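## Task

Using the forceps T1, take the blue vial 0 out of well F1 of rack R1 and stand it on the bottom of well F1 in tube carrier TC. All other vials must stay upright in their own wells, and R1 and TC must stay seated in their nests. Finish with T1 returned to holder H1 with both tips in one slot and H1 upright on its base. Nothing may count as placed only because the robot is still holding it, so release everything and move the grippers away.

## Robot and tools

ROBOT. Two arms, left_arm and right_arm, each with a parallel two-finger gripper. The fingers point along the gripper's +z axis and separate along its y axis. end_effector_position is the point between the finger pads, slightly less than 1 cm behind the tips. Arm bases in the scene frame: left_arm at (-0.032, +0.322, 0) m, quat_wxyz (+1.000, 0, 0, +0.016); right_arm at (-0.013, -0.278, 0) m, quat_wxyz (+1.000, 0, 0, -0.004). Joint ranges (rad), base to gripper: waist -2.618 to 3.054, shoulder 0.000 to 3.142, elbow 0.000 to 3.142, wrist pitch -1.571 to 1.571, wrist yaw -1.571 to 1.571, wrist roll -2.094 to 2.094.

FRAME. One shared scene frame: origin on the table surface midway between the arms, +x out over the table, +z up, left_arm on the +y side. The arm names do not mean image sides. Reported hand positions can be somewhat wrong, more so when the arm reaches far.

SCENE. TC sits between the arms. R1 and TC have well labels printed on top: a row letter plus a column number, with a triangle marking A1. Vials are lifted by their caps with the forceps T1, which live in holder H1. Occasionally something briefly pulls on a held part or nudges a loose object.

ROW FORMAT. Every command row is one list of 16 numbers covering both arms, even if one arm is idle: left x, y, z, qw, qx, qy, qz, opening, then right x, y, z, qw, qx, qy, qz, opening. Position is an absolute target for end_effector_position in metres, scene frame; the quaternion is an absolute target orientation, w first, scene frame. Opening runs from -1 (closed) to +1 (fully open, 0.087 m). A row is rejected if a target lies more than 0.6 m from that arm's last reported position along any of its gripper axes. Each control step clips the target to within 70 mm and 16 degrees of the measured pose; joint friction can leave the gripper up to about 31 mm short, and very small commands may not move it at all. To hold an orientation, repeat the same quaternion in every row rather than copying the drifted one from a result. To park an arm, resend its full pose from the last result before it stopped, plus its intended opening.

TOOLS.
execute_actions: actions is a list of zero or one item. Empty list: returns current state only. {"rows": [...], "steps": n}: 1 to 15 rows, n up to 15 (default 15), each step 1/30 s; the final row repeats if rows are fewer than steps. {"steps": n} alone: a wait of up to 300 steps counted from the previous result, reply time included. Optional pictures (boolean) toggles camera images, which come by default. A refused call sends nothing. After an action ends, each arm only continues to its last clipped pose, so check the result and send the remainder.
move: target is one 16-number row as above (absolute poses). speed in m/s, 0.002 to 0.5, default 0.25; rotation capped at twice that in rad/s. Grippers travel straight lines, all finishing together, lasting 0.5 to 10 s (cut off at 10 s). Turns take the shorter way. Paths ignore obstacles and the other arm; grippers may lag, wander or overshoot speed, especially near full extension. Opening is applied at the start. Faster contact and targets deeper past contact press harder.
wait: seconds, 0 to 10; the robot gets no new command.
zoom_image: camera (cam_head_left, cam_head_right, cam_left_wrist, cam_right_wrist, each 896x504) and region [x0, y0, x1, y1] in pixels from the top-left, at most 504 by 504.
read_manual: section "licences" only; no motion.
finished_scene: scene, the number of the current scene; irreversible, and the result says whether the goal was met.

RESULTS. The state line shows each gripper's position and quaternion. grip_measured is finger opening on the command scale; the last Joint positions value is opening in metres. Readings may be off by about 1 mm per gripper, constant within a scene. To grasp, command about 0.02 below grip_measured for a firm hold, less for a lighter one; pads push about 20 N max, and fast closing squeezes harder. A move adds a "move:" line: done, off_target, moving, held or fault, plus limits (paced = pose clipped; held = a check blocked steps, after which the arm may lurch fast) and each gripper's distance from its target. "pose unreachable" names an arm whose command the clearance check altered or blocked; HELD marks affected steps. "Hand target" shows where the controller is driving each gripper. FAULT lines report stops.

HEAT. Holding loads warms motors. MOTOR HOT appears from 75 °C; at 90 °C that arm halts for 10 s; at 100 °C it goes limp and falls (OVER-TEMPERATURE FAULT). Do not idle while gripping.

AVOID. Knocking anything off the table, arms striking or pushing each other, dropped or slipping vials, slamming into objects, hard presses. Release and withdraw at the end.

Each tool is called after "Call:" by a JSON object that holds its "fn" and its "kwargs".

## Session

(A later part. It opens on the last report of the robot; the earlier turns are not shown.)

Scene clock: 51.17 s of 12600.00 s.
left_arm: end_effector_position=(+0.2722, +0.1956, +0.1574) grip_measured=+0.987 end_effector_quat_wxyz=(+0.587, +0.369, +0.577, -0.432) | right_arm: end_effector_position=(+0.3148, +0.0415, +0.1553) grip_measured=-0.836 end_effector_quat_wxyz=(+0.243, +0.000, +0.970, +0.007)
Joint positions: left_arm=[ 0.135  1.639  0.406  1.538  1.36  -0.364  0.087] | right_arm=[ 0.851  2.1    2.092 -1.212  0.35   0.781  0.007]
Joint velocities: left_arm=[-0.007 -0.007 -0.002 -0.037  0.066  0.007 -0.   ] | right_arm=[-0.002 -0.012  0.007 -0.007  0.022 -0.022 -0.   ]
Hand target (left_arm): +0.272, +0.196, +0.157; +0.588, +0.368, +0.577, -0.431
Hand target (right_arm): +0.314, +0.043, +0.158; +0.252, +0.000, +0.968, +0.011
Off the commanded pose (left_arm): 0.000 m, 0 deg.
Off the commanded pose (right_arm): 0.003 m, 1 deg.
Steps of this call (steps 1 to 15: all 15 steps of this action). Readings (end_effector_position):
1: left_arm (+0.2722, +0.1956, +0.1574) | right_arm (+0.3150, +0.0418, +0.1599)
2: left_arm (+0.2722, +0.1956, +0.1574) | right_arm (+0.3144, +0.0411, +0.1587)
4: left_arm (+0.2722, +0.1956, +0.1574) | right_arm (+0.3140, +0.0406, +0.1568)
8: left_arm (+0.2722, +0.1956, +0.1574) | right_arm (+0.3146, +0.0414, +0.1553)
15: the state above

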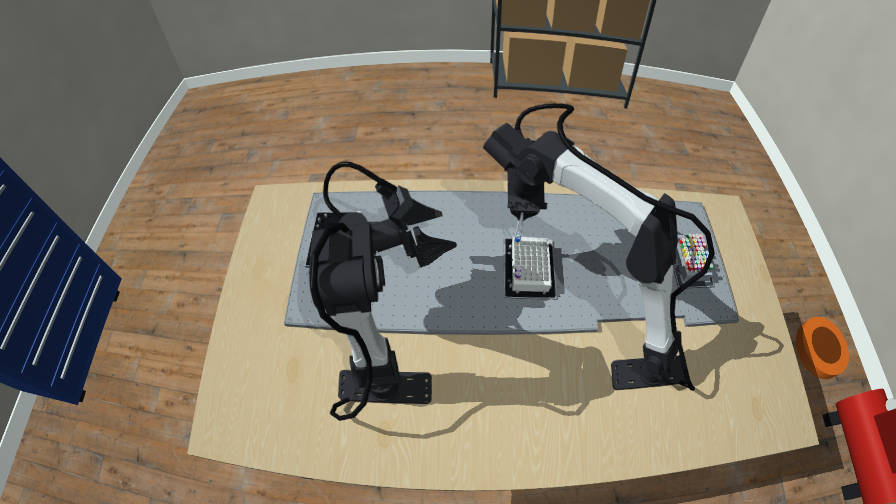

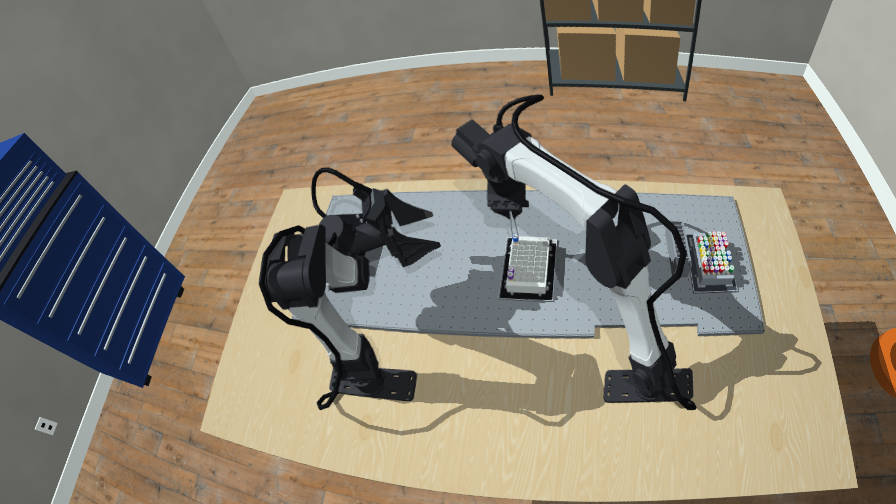

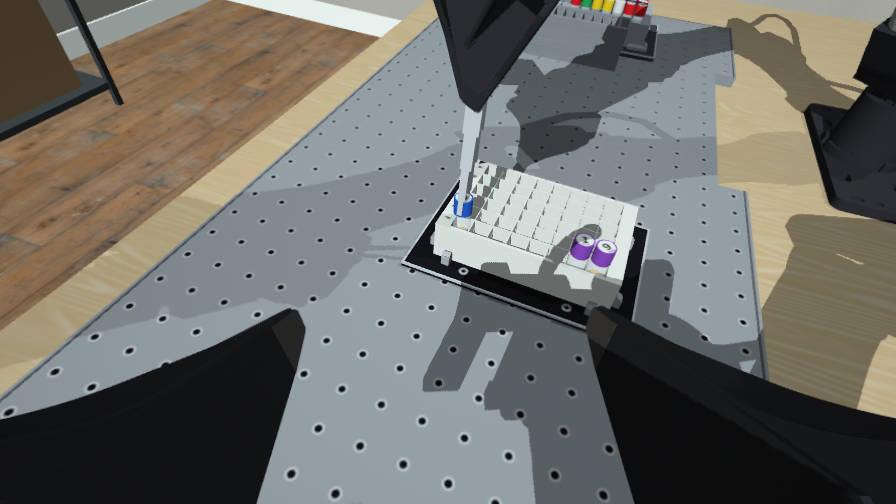

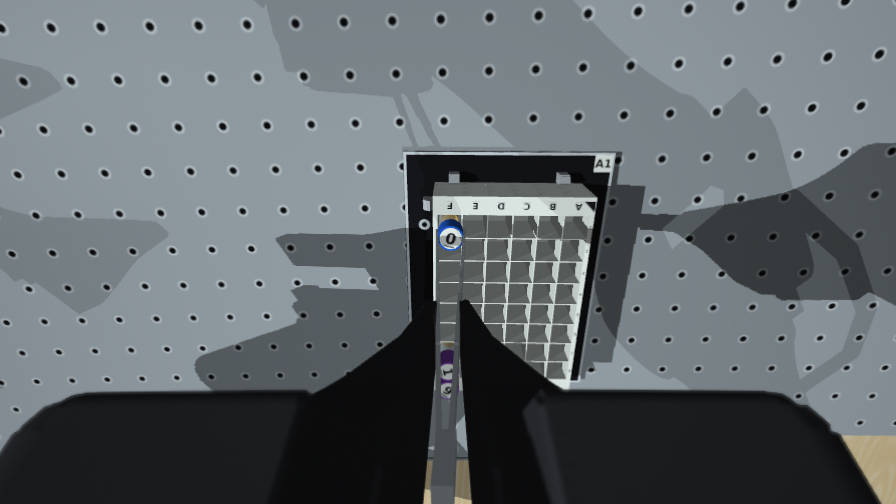

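A few mm above floor; release.

Call:
{"fn": "execute_actions", "kwargs": {"actions": [{"rows":[[0.2724,0.1957,0.1575,0.588,0.368,0.577,-0.431,1,0.3136,0.043,0.158,0.2525,0,0.967,0.011,-0.775]]}], "pictures": false}}

Call:
{"fn": "execute_actions", "kwargs": {"actions": [{"rows":[[0.2724,0.1957,0.1575,0.588,0.368,0.577,-0.431,1,0.3136,0.043,0.19,0.245,0,0.969,0.008,-0.775]]}]}}

Call:
{"fn": "zoom_image", "kwargs": {"camera": "cam_left_wrist", "region": [400,90,640,310]}}

Call:
{"fn": "move", "kwargs": {"target": [0.2724,0.1957,0.2,0.588,0.368,0.577,-0.431,1,0.325,-0.2,0.2,0.21,-0.02,0.978,0.004,-0.81], "speed": 0.2}}

Call:
{"fn": "move", "kwargs": {"target": [0.2815,-0.0452,0.212,0.561,0.38,0.468,-0.567,1,0.328,-0.364,0.185,0.21,-0.02,0.978,0.004,-0.81], "speed": 0.2}}

Scene clock: 53.27 s of 12600.00 s.
left_arm: end_effector_position=(+0.2722, +0.1956, +0.1574) grip_measured=+0.987 end_effector_quat_wxyz=(+0.587, +0.369, +0.577, -0.432) | right_arm: end_effector_position=(+0.3156, +0.0424, +0.1556) grip_measured=-0.775 end_effector_quat_wxyz=(+0.244, +0.000, +0.970, +0.008)
Joint positions: left_arm=[ 0.135  1.639  0.406  1.538  1.36  -0.364  0.087] | right_arm=[ 0.851  2.1    2.092 -1.207  0.35   0.781  0.01 ]
Joint velocities: left_arm=[ 0.002  0.002 -0.002  0.066  0.022  0.007 -0.001] | right_arm=[ 0.002 -0.002 -0.017  0.037  0.037  0.007  0.   ]
Hand target (left_arm): +0.272, +0.196, +0.157; +0.588, +0.368, +0.577, -0.431
Hand target (right_arm): +0.314, +0.043, +0.158; +0.252, +0.000, +0.968, +0.011
Off the commanded pose (left_arm): 0.000 m, 0 deg.
Off the commanded pose (right_arm): 0.003 m, 1 deg.
Steps of this call (steps 1 to 48: nothing new was sent; steps 49 to 63: all 15 steps of this action). Readings (end_effector_position):
49: left_arm (+0.2722, +0.1956, +0.1574) | right_arm (+0.3148, +0.0416, +0.1553)
50: left_arm (+0.2722, +0.1956, +0.1574) | right_arm (+0.3151, +0.0419, +0.1554)
52: left_arm (+0.2722, +0.1956, +0.1574) | right_arm (+0.3153, +0.0421, +0.1555)
56: left_arm (+0.2722, +0.1956, +0.1574) | right_arm (+0.3155, +0.0423, +0.1555)
63: the state above

Scene clock: 53.77 s of 12600.00 s.
left_arm: end_effector_position=(+0.2722, +0.1956, +0.1574) grip_measured=+0.987 end_effector_quat_wxyz=(+0.587, +0.369, +0.577, -0.432) | right_arm: end_effector_position=(+0.3148, +0.0415, +0.1887) grip_measured=-0.775 end_effector_quat_wxyz=(+0.247, +0.001, +0.969, +0.012)
Joint positions: left_arm=[ 0.135  1.639  0.406  1.538  1.36  -0.364  0.087] | right_arm=[ 0.851  2.139  2.289 -1.356  0.35   0.781  0.01 ]
Joint velocities: left_arm=[ 0.002 -0.007  0.022  0.066  0.051  0.007 -0.001] | right_arm=[ 0.012  0.071 -0.007 -0.11  -0.081 -0.051  0.   ]
Hand target (left_arm): +0.272, +0.196, +0.157; +0.588, +0.368, +0.577, -0.431
Hand target (right_arm): +0.313, +0.042, +0.190; +0.245, -0.000, +0.969, +0.008
Off the commanded pose (left_arm): 0.000 m, 0 deg.
Off the commanded pose (right_arm): 0.002 m, 1 deg.
Steps of this call (steps 1 to 15: all 15 steps of this action). Readings (end_effector_position):
1: left_arm (+0.2722, +0.1956, +0.1574) | right_arm (+0.3150, +0.0417, +0.1582)
2: left_arm (+0.2722, +0.1956, +0.1574) | right_arm (+0.3157, +0.0425, +0.1630)
4: left_arm (+0.2722, +0.1956, +0.1574) | right_arm (+0.3186, +0.0458, +0.1765)
8: left_arm (+0.2722, +0.1956, +0.1574) | right_arm (+0.3191, +0.0464, +0.1942)
15: the state above

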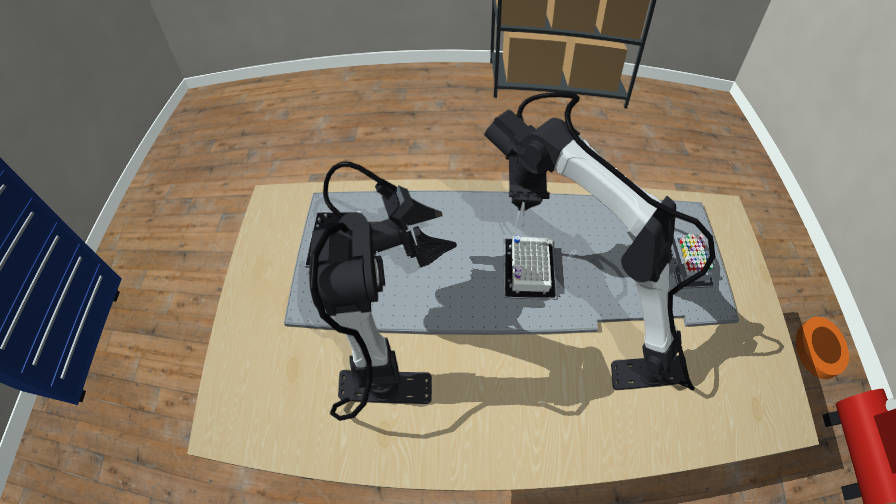

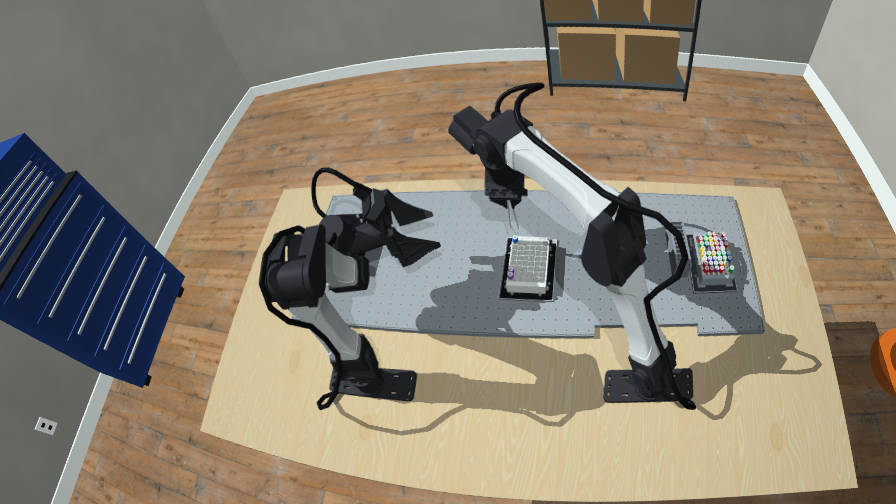

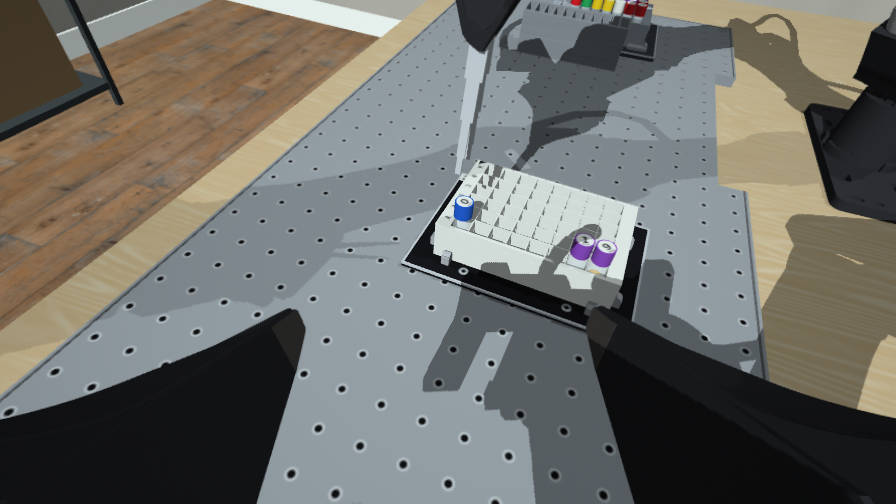

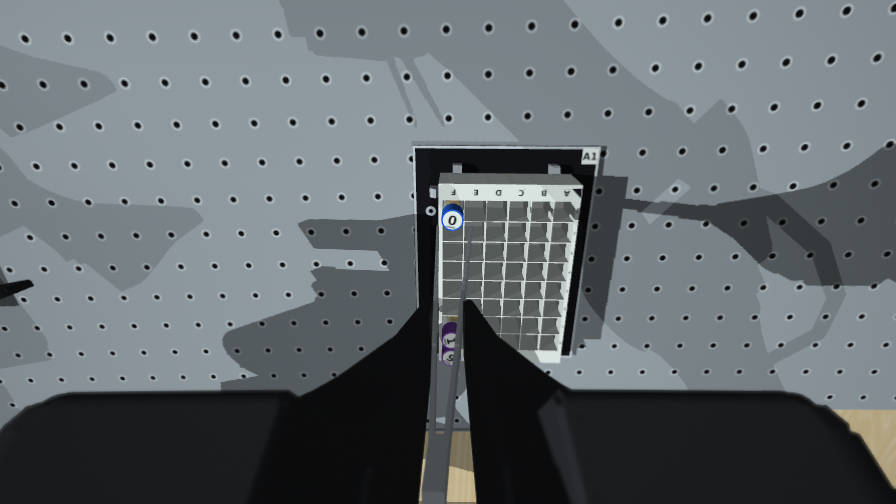

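Region (400, 90, 640, 310) of cam_left_wrist's 896x504 image, scaled by 2.100, with more detail than that image has; it fills the top 462 rows of this view, and the rest is white.

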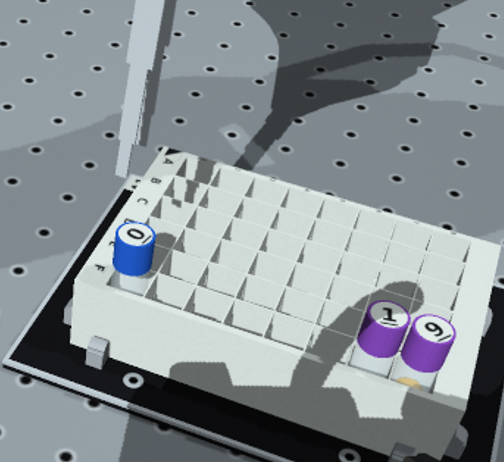

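Scene clock: 55.87 s of 12600.00 s.
left_arm: end_effector_position=(+0.2662, +0.1945, +0.1865) grip_measured=+0.987 end_effector_quat_wxyz=(+0.575, +0.355, +0.588, -0.444) | right_arm: end_effector_position=(+0.3298, -0.2018, +0.1981) grip_measured=-0.809 end_effector_quat_wxyz=(+0.203, -0.019, +0.979, -0.010)
Joint positions: left_arm=[ 0.135  1.463  0.442  1.289  1.36  -0.378  0.087] | right_arm=[ 0.259  1.684  1.717 -1.208  0.112  0.191  0.008]
Joint velocities: left_arm=[-0.002 -0.007 -0.012 -0.11   0.007  0.051 -0.001] | right_arm=[-0.007 -0.012  0.002  0.051  0.037  0.007  0.   ]
Hand target (left_arm): +0.271, +0.196, +0.200; +0.588, +0.368, +0.577, -0.431
Hand target (right_arm): +0.329, -0.202, +0.199; +0.210, -0.021, +0.977, -0.004
Off the commanded pose (left_arm): 0.015 m, 3 deg.
Off the commanded pose (right_arm): 0.005 m, 2 deg.
move: off_target (left_arm)

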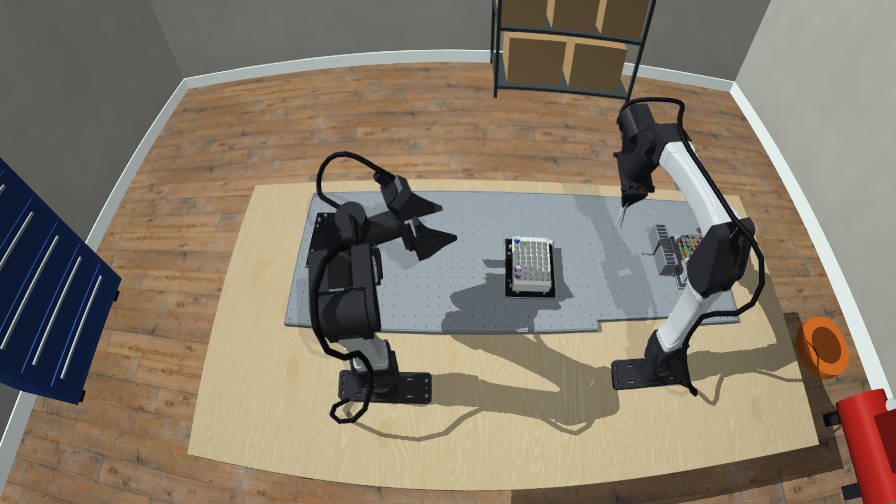

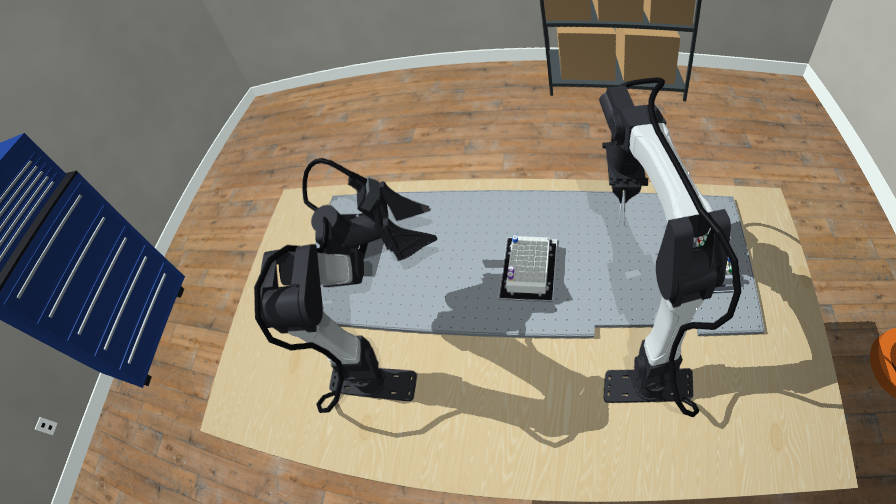

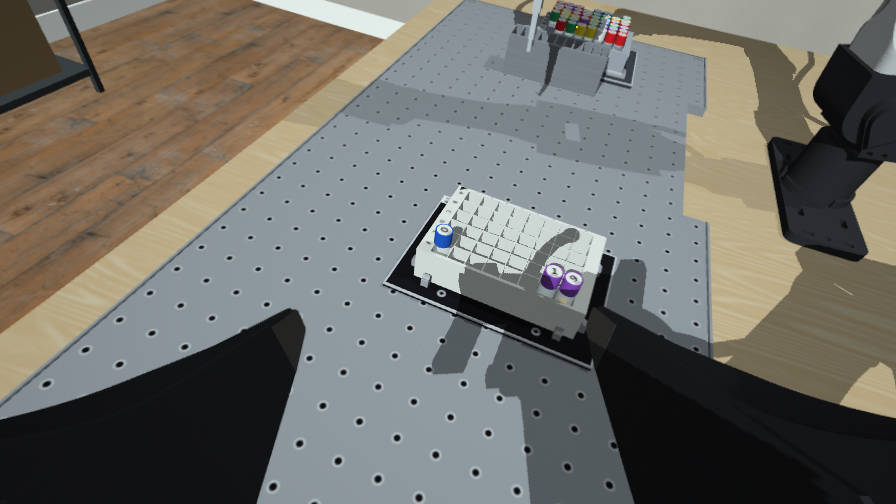

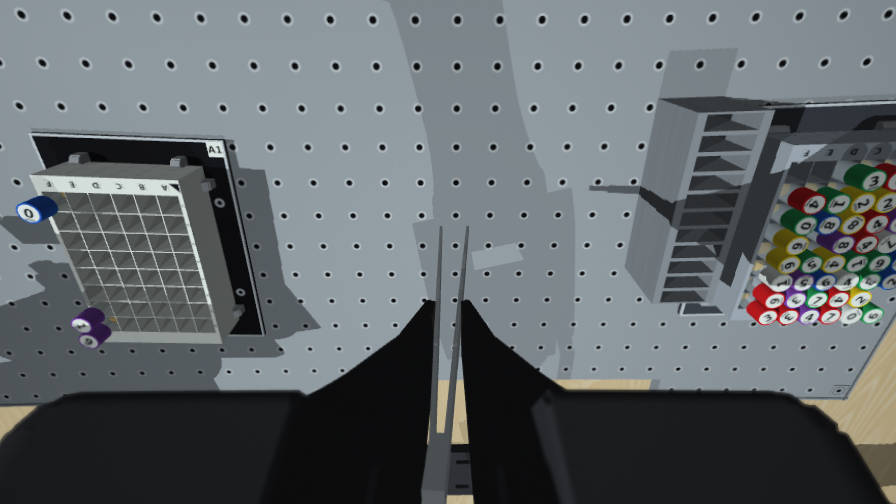

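Scene clock: 57.63 s of 12600.00 s.
left_arm: end_effector_position=(+0.2764, -0.0408, +0.2008) grip_measured=+0.987 end_effector_quat_wxyz=(+0.548, +0.377, +0.485, -0.568) | right_arm: end_effector_position=(+0.3239, -0.3640, +0.1895) grip_measured=-0.809 end_effector_quat_wxyz=(+0.206, -0.019, +0.978, -0.007)
Joint positions: left_arm=[-0.585  1.934  0.836  1.488  0.873 -0.449  0.087] | right_arm=[-0.26   1.651  1.644 -1.161 -0.1   -0.285  0.008]
Joint velocities: left_arm=[-0.012  0.007  0.002  0.007 -0.051 -0.037 -0.   ] | right_arm=[ 0.012  0.002 -0.022 -0.007 -0.022 -0.037 -0.   ]
Hand target (left_arm): +0.280, -0.045, +0.213; +0.562, +0.378, +0.468, -0.568
Hand target (right_arm): +0.329, -0.366, +0.185; +0.207, -0.021, +0.978, -0.003
Off the commanded pose (left_arm): 0.013 m, 3 deg.
Off the commanded pose (right_arm): 0.006 m, 1 deg.
move: off_target (left_arm)

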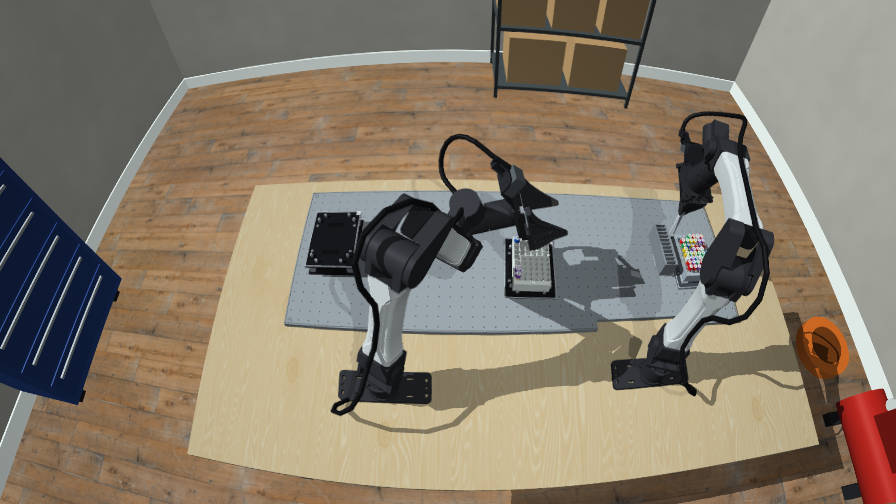

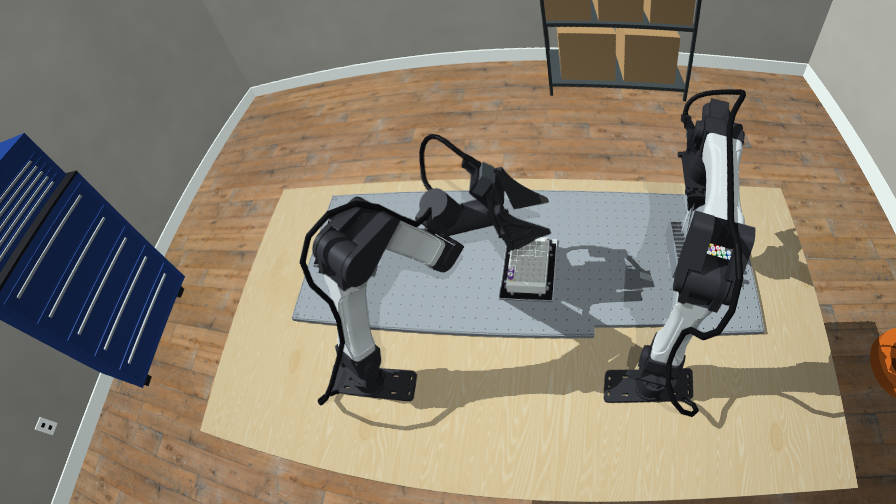

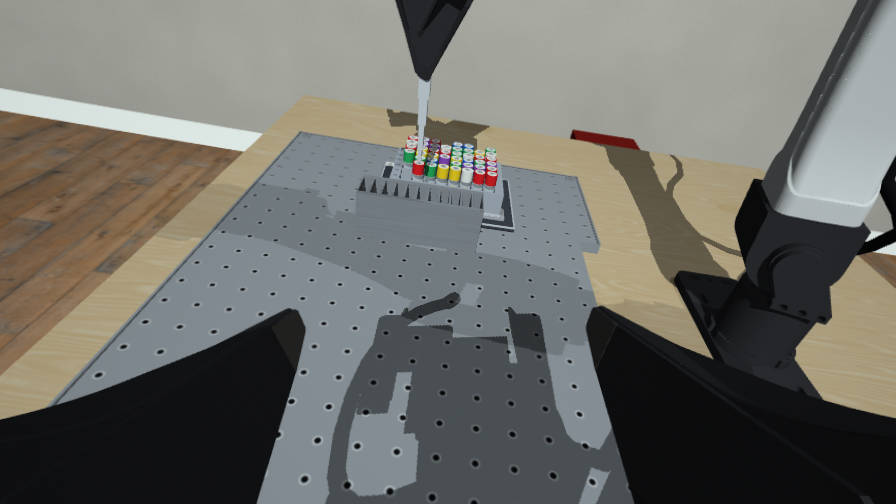

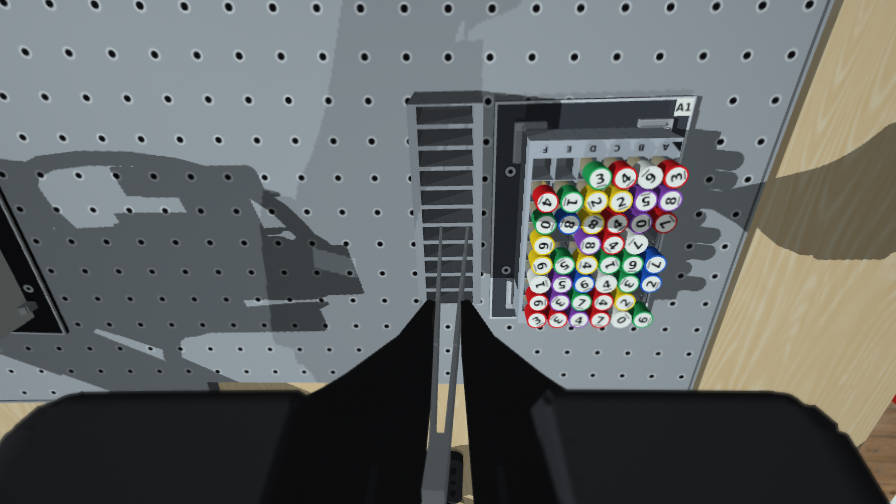

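Call:
{"fn": "execute_actions", "kwargs": {"actions": [{"rows":[[0.2764,-0.0408,0.2008,0.548,0.377,0.485,-0.568,1,0.332,-0.363,0.173,0.213,-0.02,0.977,0.006,-0.83]]}], "pictures": false}}

Call:
{"fn": "execute_actions", "kwargs": {"actions": [{"rows":[[0.2764,-0.0408,0.2008,0.548,0.377,0.485,-0.568,1,0.332,-0.363,0.161,0.213,-0.02,0.977,0.006,-0.83]]}]}}

Call:
{"fn": "zoom_image", "kwargs": {"camera": "cam_right_wrist", "region": [390,170,510,290]}}

Call:
{"fn": "zoom_image", "kwargs": {"camera": "cam_left_wrist", "region": [350,110,470,230]}}

Scene clock: 59.27 s of 12600.00 s.
left_arm: end_effector_position=(+0.2766, -0.0408, +0.2009) grip_measured=+0.987 end_effector_quat_wxyz=(+0.548, +0.377, +0.485, -0.568) | right_arm: end_effector_position=(+0.3303, -0.3623, +0.1803) grip_measured=-0.829 end_effector_quat_wxyz=(+0.214, -0.022, +0.977, -0.000)
Joint positions: left_arm=[-0.585  1.934  0.836  1.489  0.871 -0.449  0.087] | right_arm=[-0.26   1.653  1.605 -1.107 -0.119 -0.287  0.007]
Joint velocities: left_arm=[ 0.002 -0.002 -0.007 -0.037  0.022  0.022  0.   ] | right_arm=[-0.017  0.002 -0.017  0.037 -0.007 -0.051 -0.   ]
Hand target (left_arm): +0.276, -0.041, +0.201; +0.548, +0.377, +0.485, -0.568
Hand target (right_arm): +0.332, -0.363, +0.173; +0.213, -0.020, +0.977, +0.006
Off the commanded pose (left_arm): 0.000 m, 0 deg.
Off the commanded pose (right_arm): 0.008 m, 1 deg.
Steps of this call (steps 1 to 34: nothing new was sent; steps 35 to 49: all 15 steps of this action). Readings (end_effector_position):
35: left_arm (+0.2766, -0.0408, +0.2009) | right_arm (+0.3249, -0.3636, +0.1882)
36: left_arm (+0.2766, -0.0408, +0.2009) | right_arm (+0.3261, -0.3633, +0.1864)
38: left_arm (+0.2766, -0.0408, +0.2009) | right_arm (+0.3263, -0.3626, +0.1816)
42: left_arm (+0.2766, -0.0408, +0.2009) | right_arm (+0.3276, -0.3621, +0.1796)
49: the state above

Scene clock: 59.77 s of 12600.00 s.
left_arm: end_effector_position=(+0.2766, -0.0408, +0.2009) grip_measured=+0.987 end_effector_quat_wxyz=(+0.548, +0.377, +0.485, -0.568) | right_arm: end_effector_position=(+0.3308, -0.3623, +0.1663) grip_measured=-0.829 end_effector_quat_wxyz=(+0.211, -0.022, +0.977, +0.001)
Joint positions: left_arm=[-0.585  1.934  0.836  1.489  0.871 -0.449  0.087] | right_arm=[-0.26   1.652  1.549 -1.059 -0.12  -0.287  0.007]
Joint velocities: left_arm=[-0.007 -0.007  0.022 -0.066  0.022  0.007 -0.   ] | right_arm=[-0.012 -0.012  0.002 -0.037 -0.037 -0.007 -0.   ]
Hand target (left_arm): +0.276, -0.041, +0.201; +0.548, +0.377, +0.485, -0.568
Hand target (right_arm): +0.332, -0.363, +0.161; +0.213, -0.020, +0.977, +0.006
Off the commanded pose (left_arm): 0.000 m, 0 deg.
Off the commanded pose (right_arm): 0.005 m, 1 deg.
Steps of this call (steps 1 to 15: all 15 steps of this action). Readings (end_effector_position):
1: left_arm (+0.2766, -0.0408, +0.2009) | right_arm (+0.3310, -0.3624, +0.1785)
2: left_arm (+0.2766, -0.0408, +0.2009) | right_arm (+0.3314, -0.3624, +0.1757)
4: left_arm (+0.2766, -0.0408, +0.2009) | right_arm (+0.3289, -0.3617, +0.1686)
8: left_arm (+0.2766, -0.0408, +0.2009) | right_arm (+0.3281, -0.3615, +0.1656)
15: the state above

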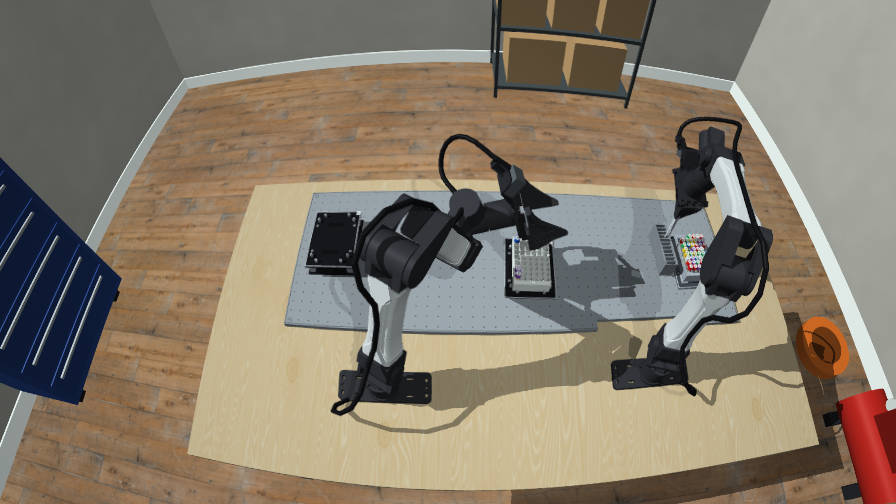

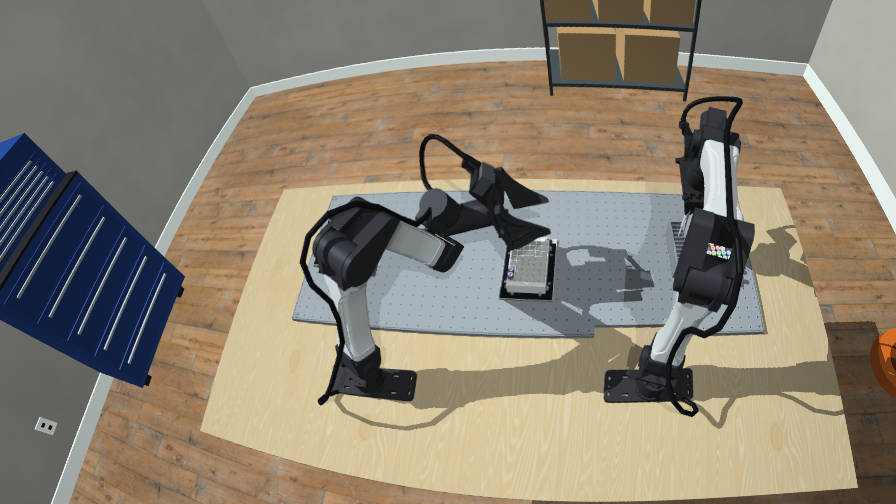

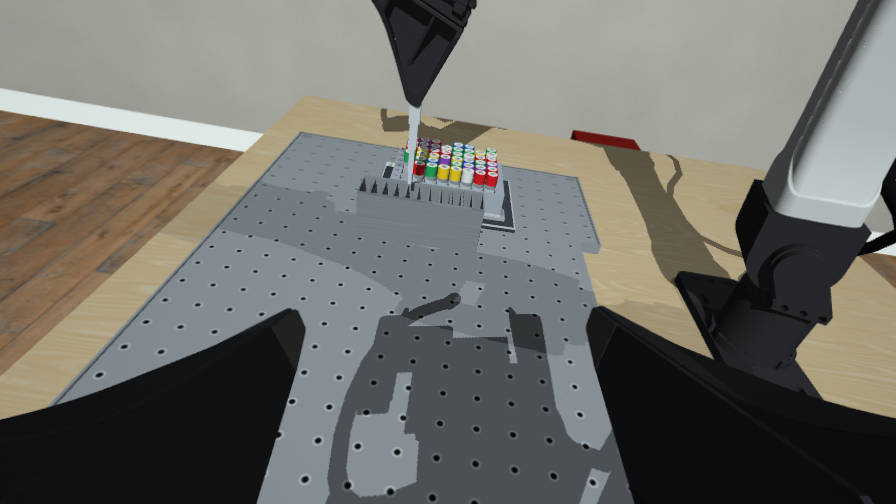

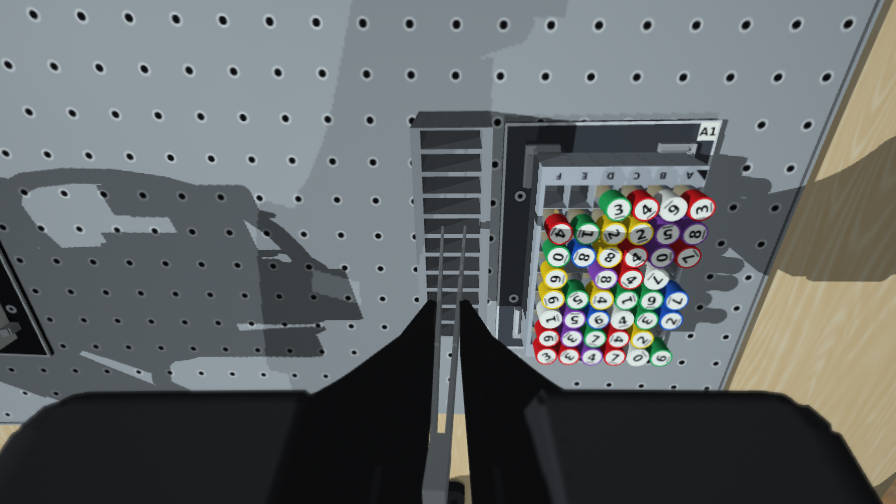

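Region (390, 170, 510, 290) of cam_right_wrist's 896x504 image, scaled by 4.200, with more detail than that image has.

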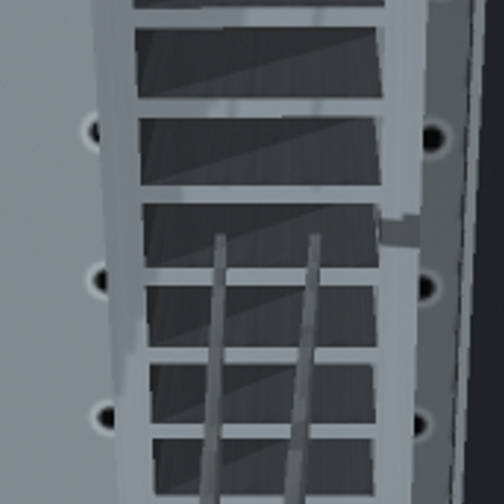

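Region (350, 110, 470, 230) of cam_left_wrist's 896x504 image, scaled by 4.200, with more detail than that image has.

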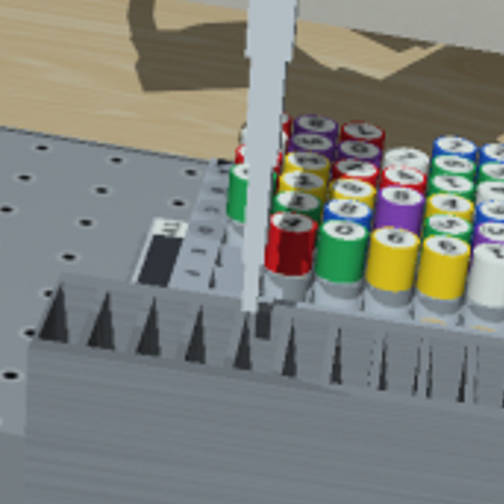

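Call:
{"fn": "execute_actions", "kwargs": {"actions": [{"rows":[[0.2764,-0.0408,0.2008,0.548,0.377,0.485,-0.568,1,0.3305,-0.363,0.151,0.212,-0.02,0.977,0.006,-0.83]]}]}}

Call:
{"fn": "zoom_image", "kwargs": {"camera": "cam_right_wrist", "region": [390,170,510,290]}}

Call:
{"fn": "zoom_image", "kwargs": {"camera": "cam_left_wrist", "region": [350,110,470,230]}}

Scene clock: 61.53 s of 12600.00 s.
left_arm: end_effector_position=(+0.2766, -0.0408, +0.2009) grip_measured=+0.987 end_effector_quat_wxyz=(+0.548, +0.377, +0.485, -0.568) | right_arm: end_effector_position=(+0.3301, -0.3620, +0.1545) grip_measured=-0.829 end_effector_quat_wxyz=(+0.208, -0.022, +0.978, +0.002)
Joint positions: left_arm=[-0.585  1.934  0.836  1.489  0.871 -0.449  0.087] | right_arm=[-0.26   1.651  1.503 -1.021 -0.12  -0.287  0.007]
Joint velocities: left_arm=[ 0.002 -0.012 -0.002  0.007 -0.051 -0.022  0.001] | right_arm=[-0.002 -0.007 -0.012 -0.022 -0.007  0.007 -0.   ]
Hand target (left_arm): +0.276, -0.041, +0.201; +0.548, +0.377, +0.485, -0.568
Hand target (right_arm): +0.331, -0.363, +0.151; +0.212, -0.020, +0.977, +0.006
Off the commanded pose (left_arm): 0.000 m, 0 deg.
Off the commanded pose (right_arm): 0.004 m, 1 deg.
Steps of this call (steps 1 to 38: nothing new was sent; steps 39 to 53: all 15 steps of this action). Readings (end_effector_position):
39: left_arm (+0.2766, -0.0408, +0.2009) | right_arm (+0.3317, -0.3625, +0.1650)
40: left_arm (+0.2766, -0.0408, +0.2009) | right_arm (+0.3318, -0.3625, +0.1626)
42: left_arm (+0.2766, -0.0408, +0.2009) | right_arm (+0.3291, -0.3617, +0.1566)
46: left_arm (+0.2766, -0.0408, +0.2009) | right_arm (+0.3280, -0.3614, +0.1539)
53: the state above

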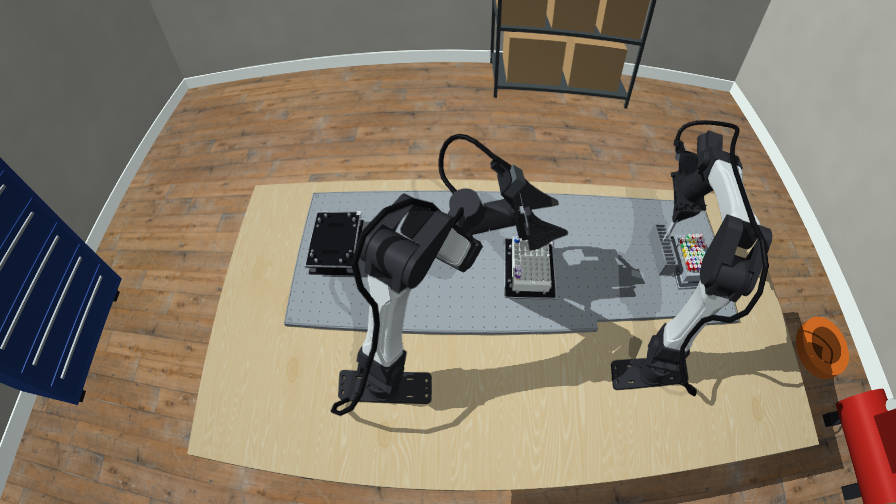

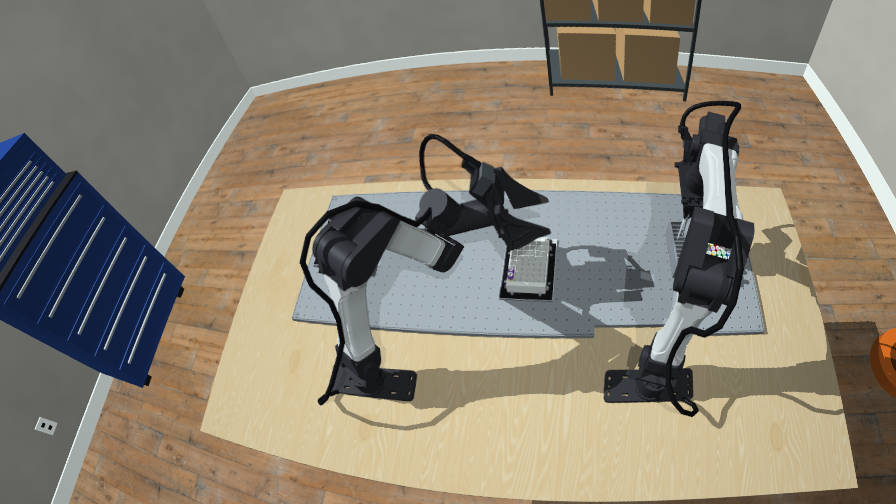

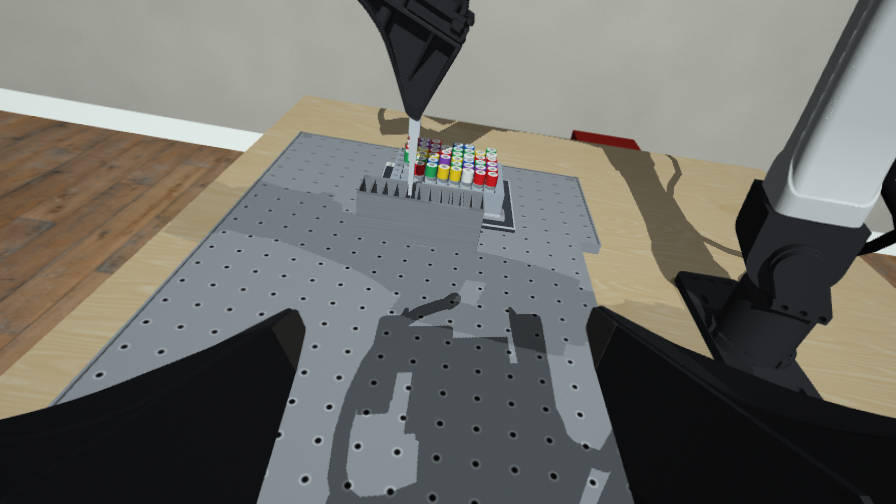

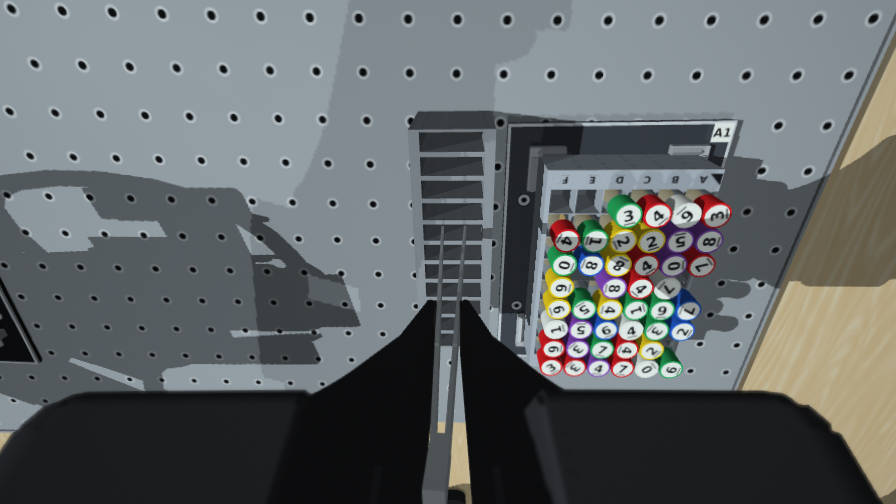

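Region (390, 170, 510, 290) of cam_right_wrist's 896x504 image, scaled by 4.200, with more detail than that image has.

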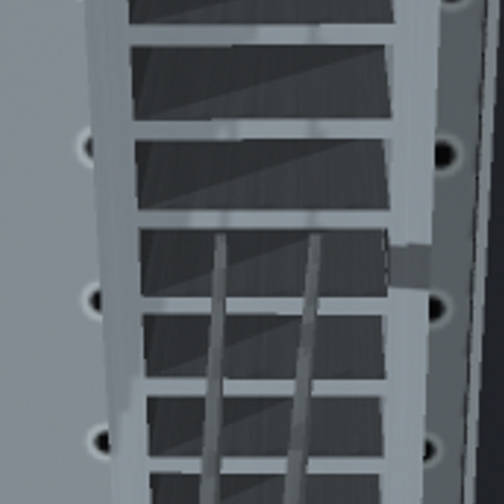

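Region (350, 110, 470, 230) of cam_left_wrist's 896x504 image, scaled by 4.200, with more detail than that image has.

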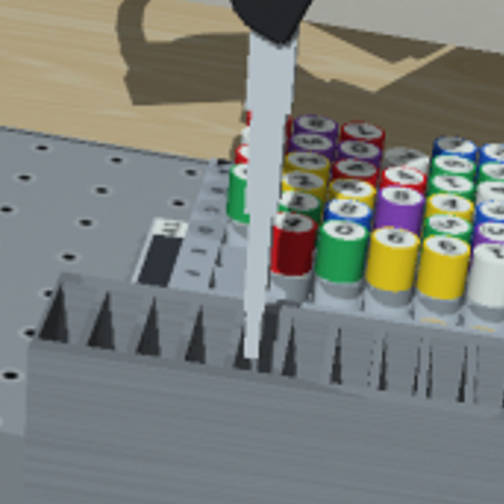

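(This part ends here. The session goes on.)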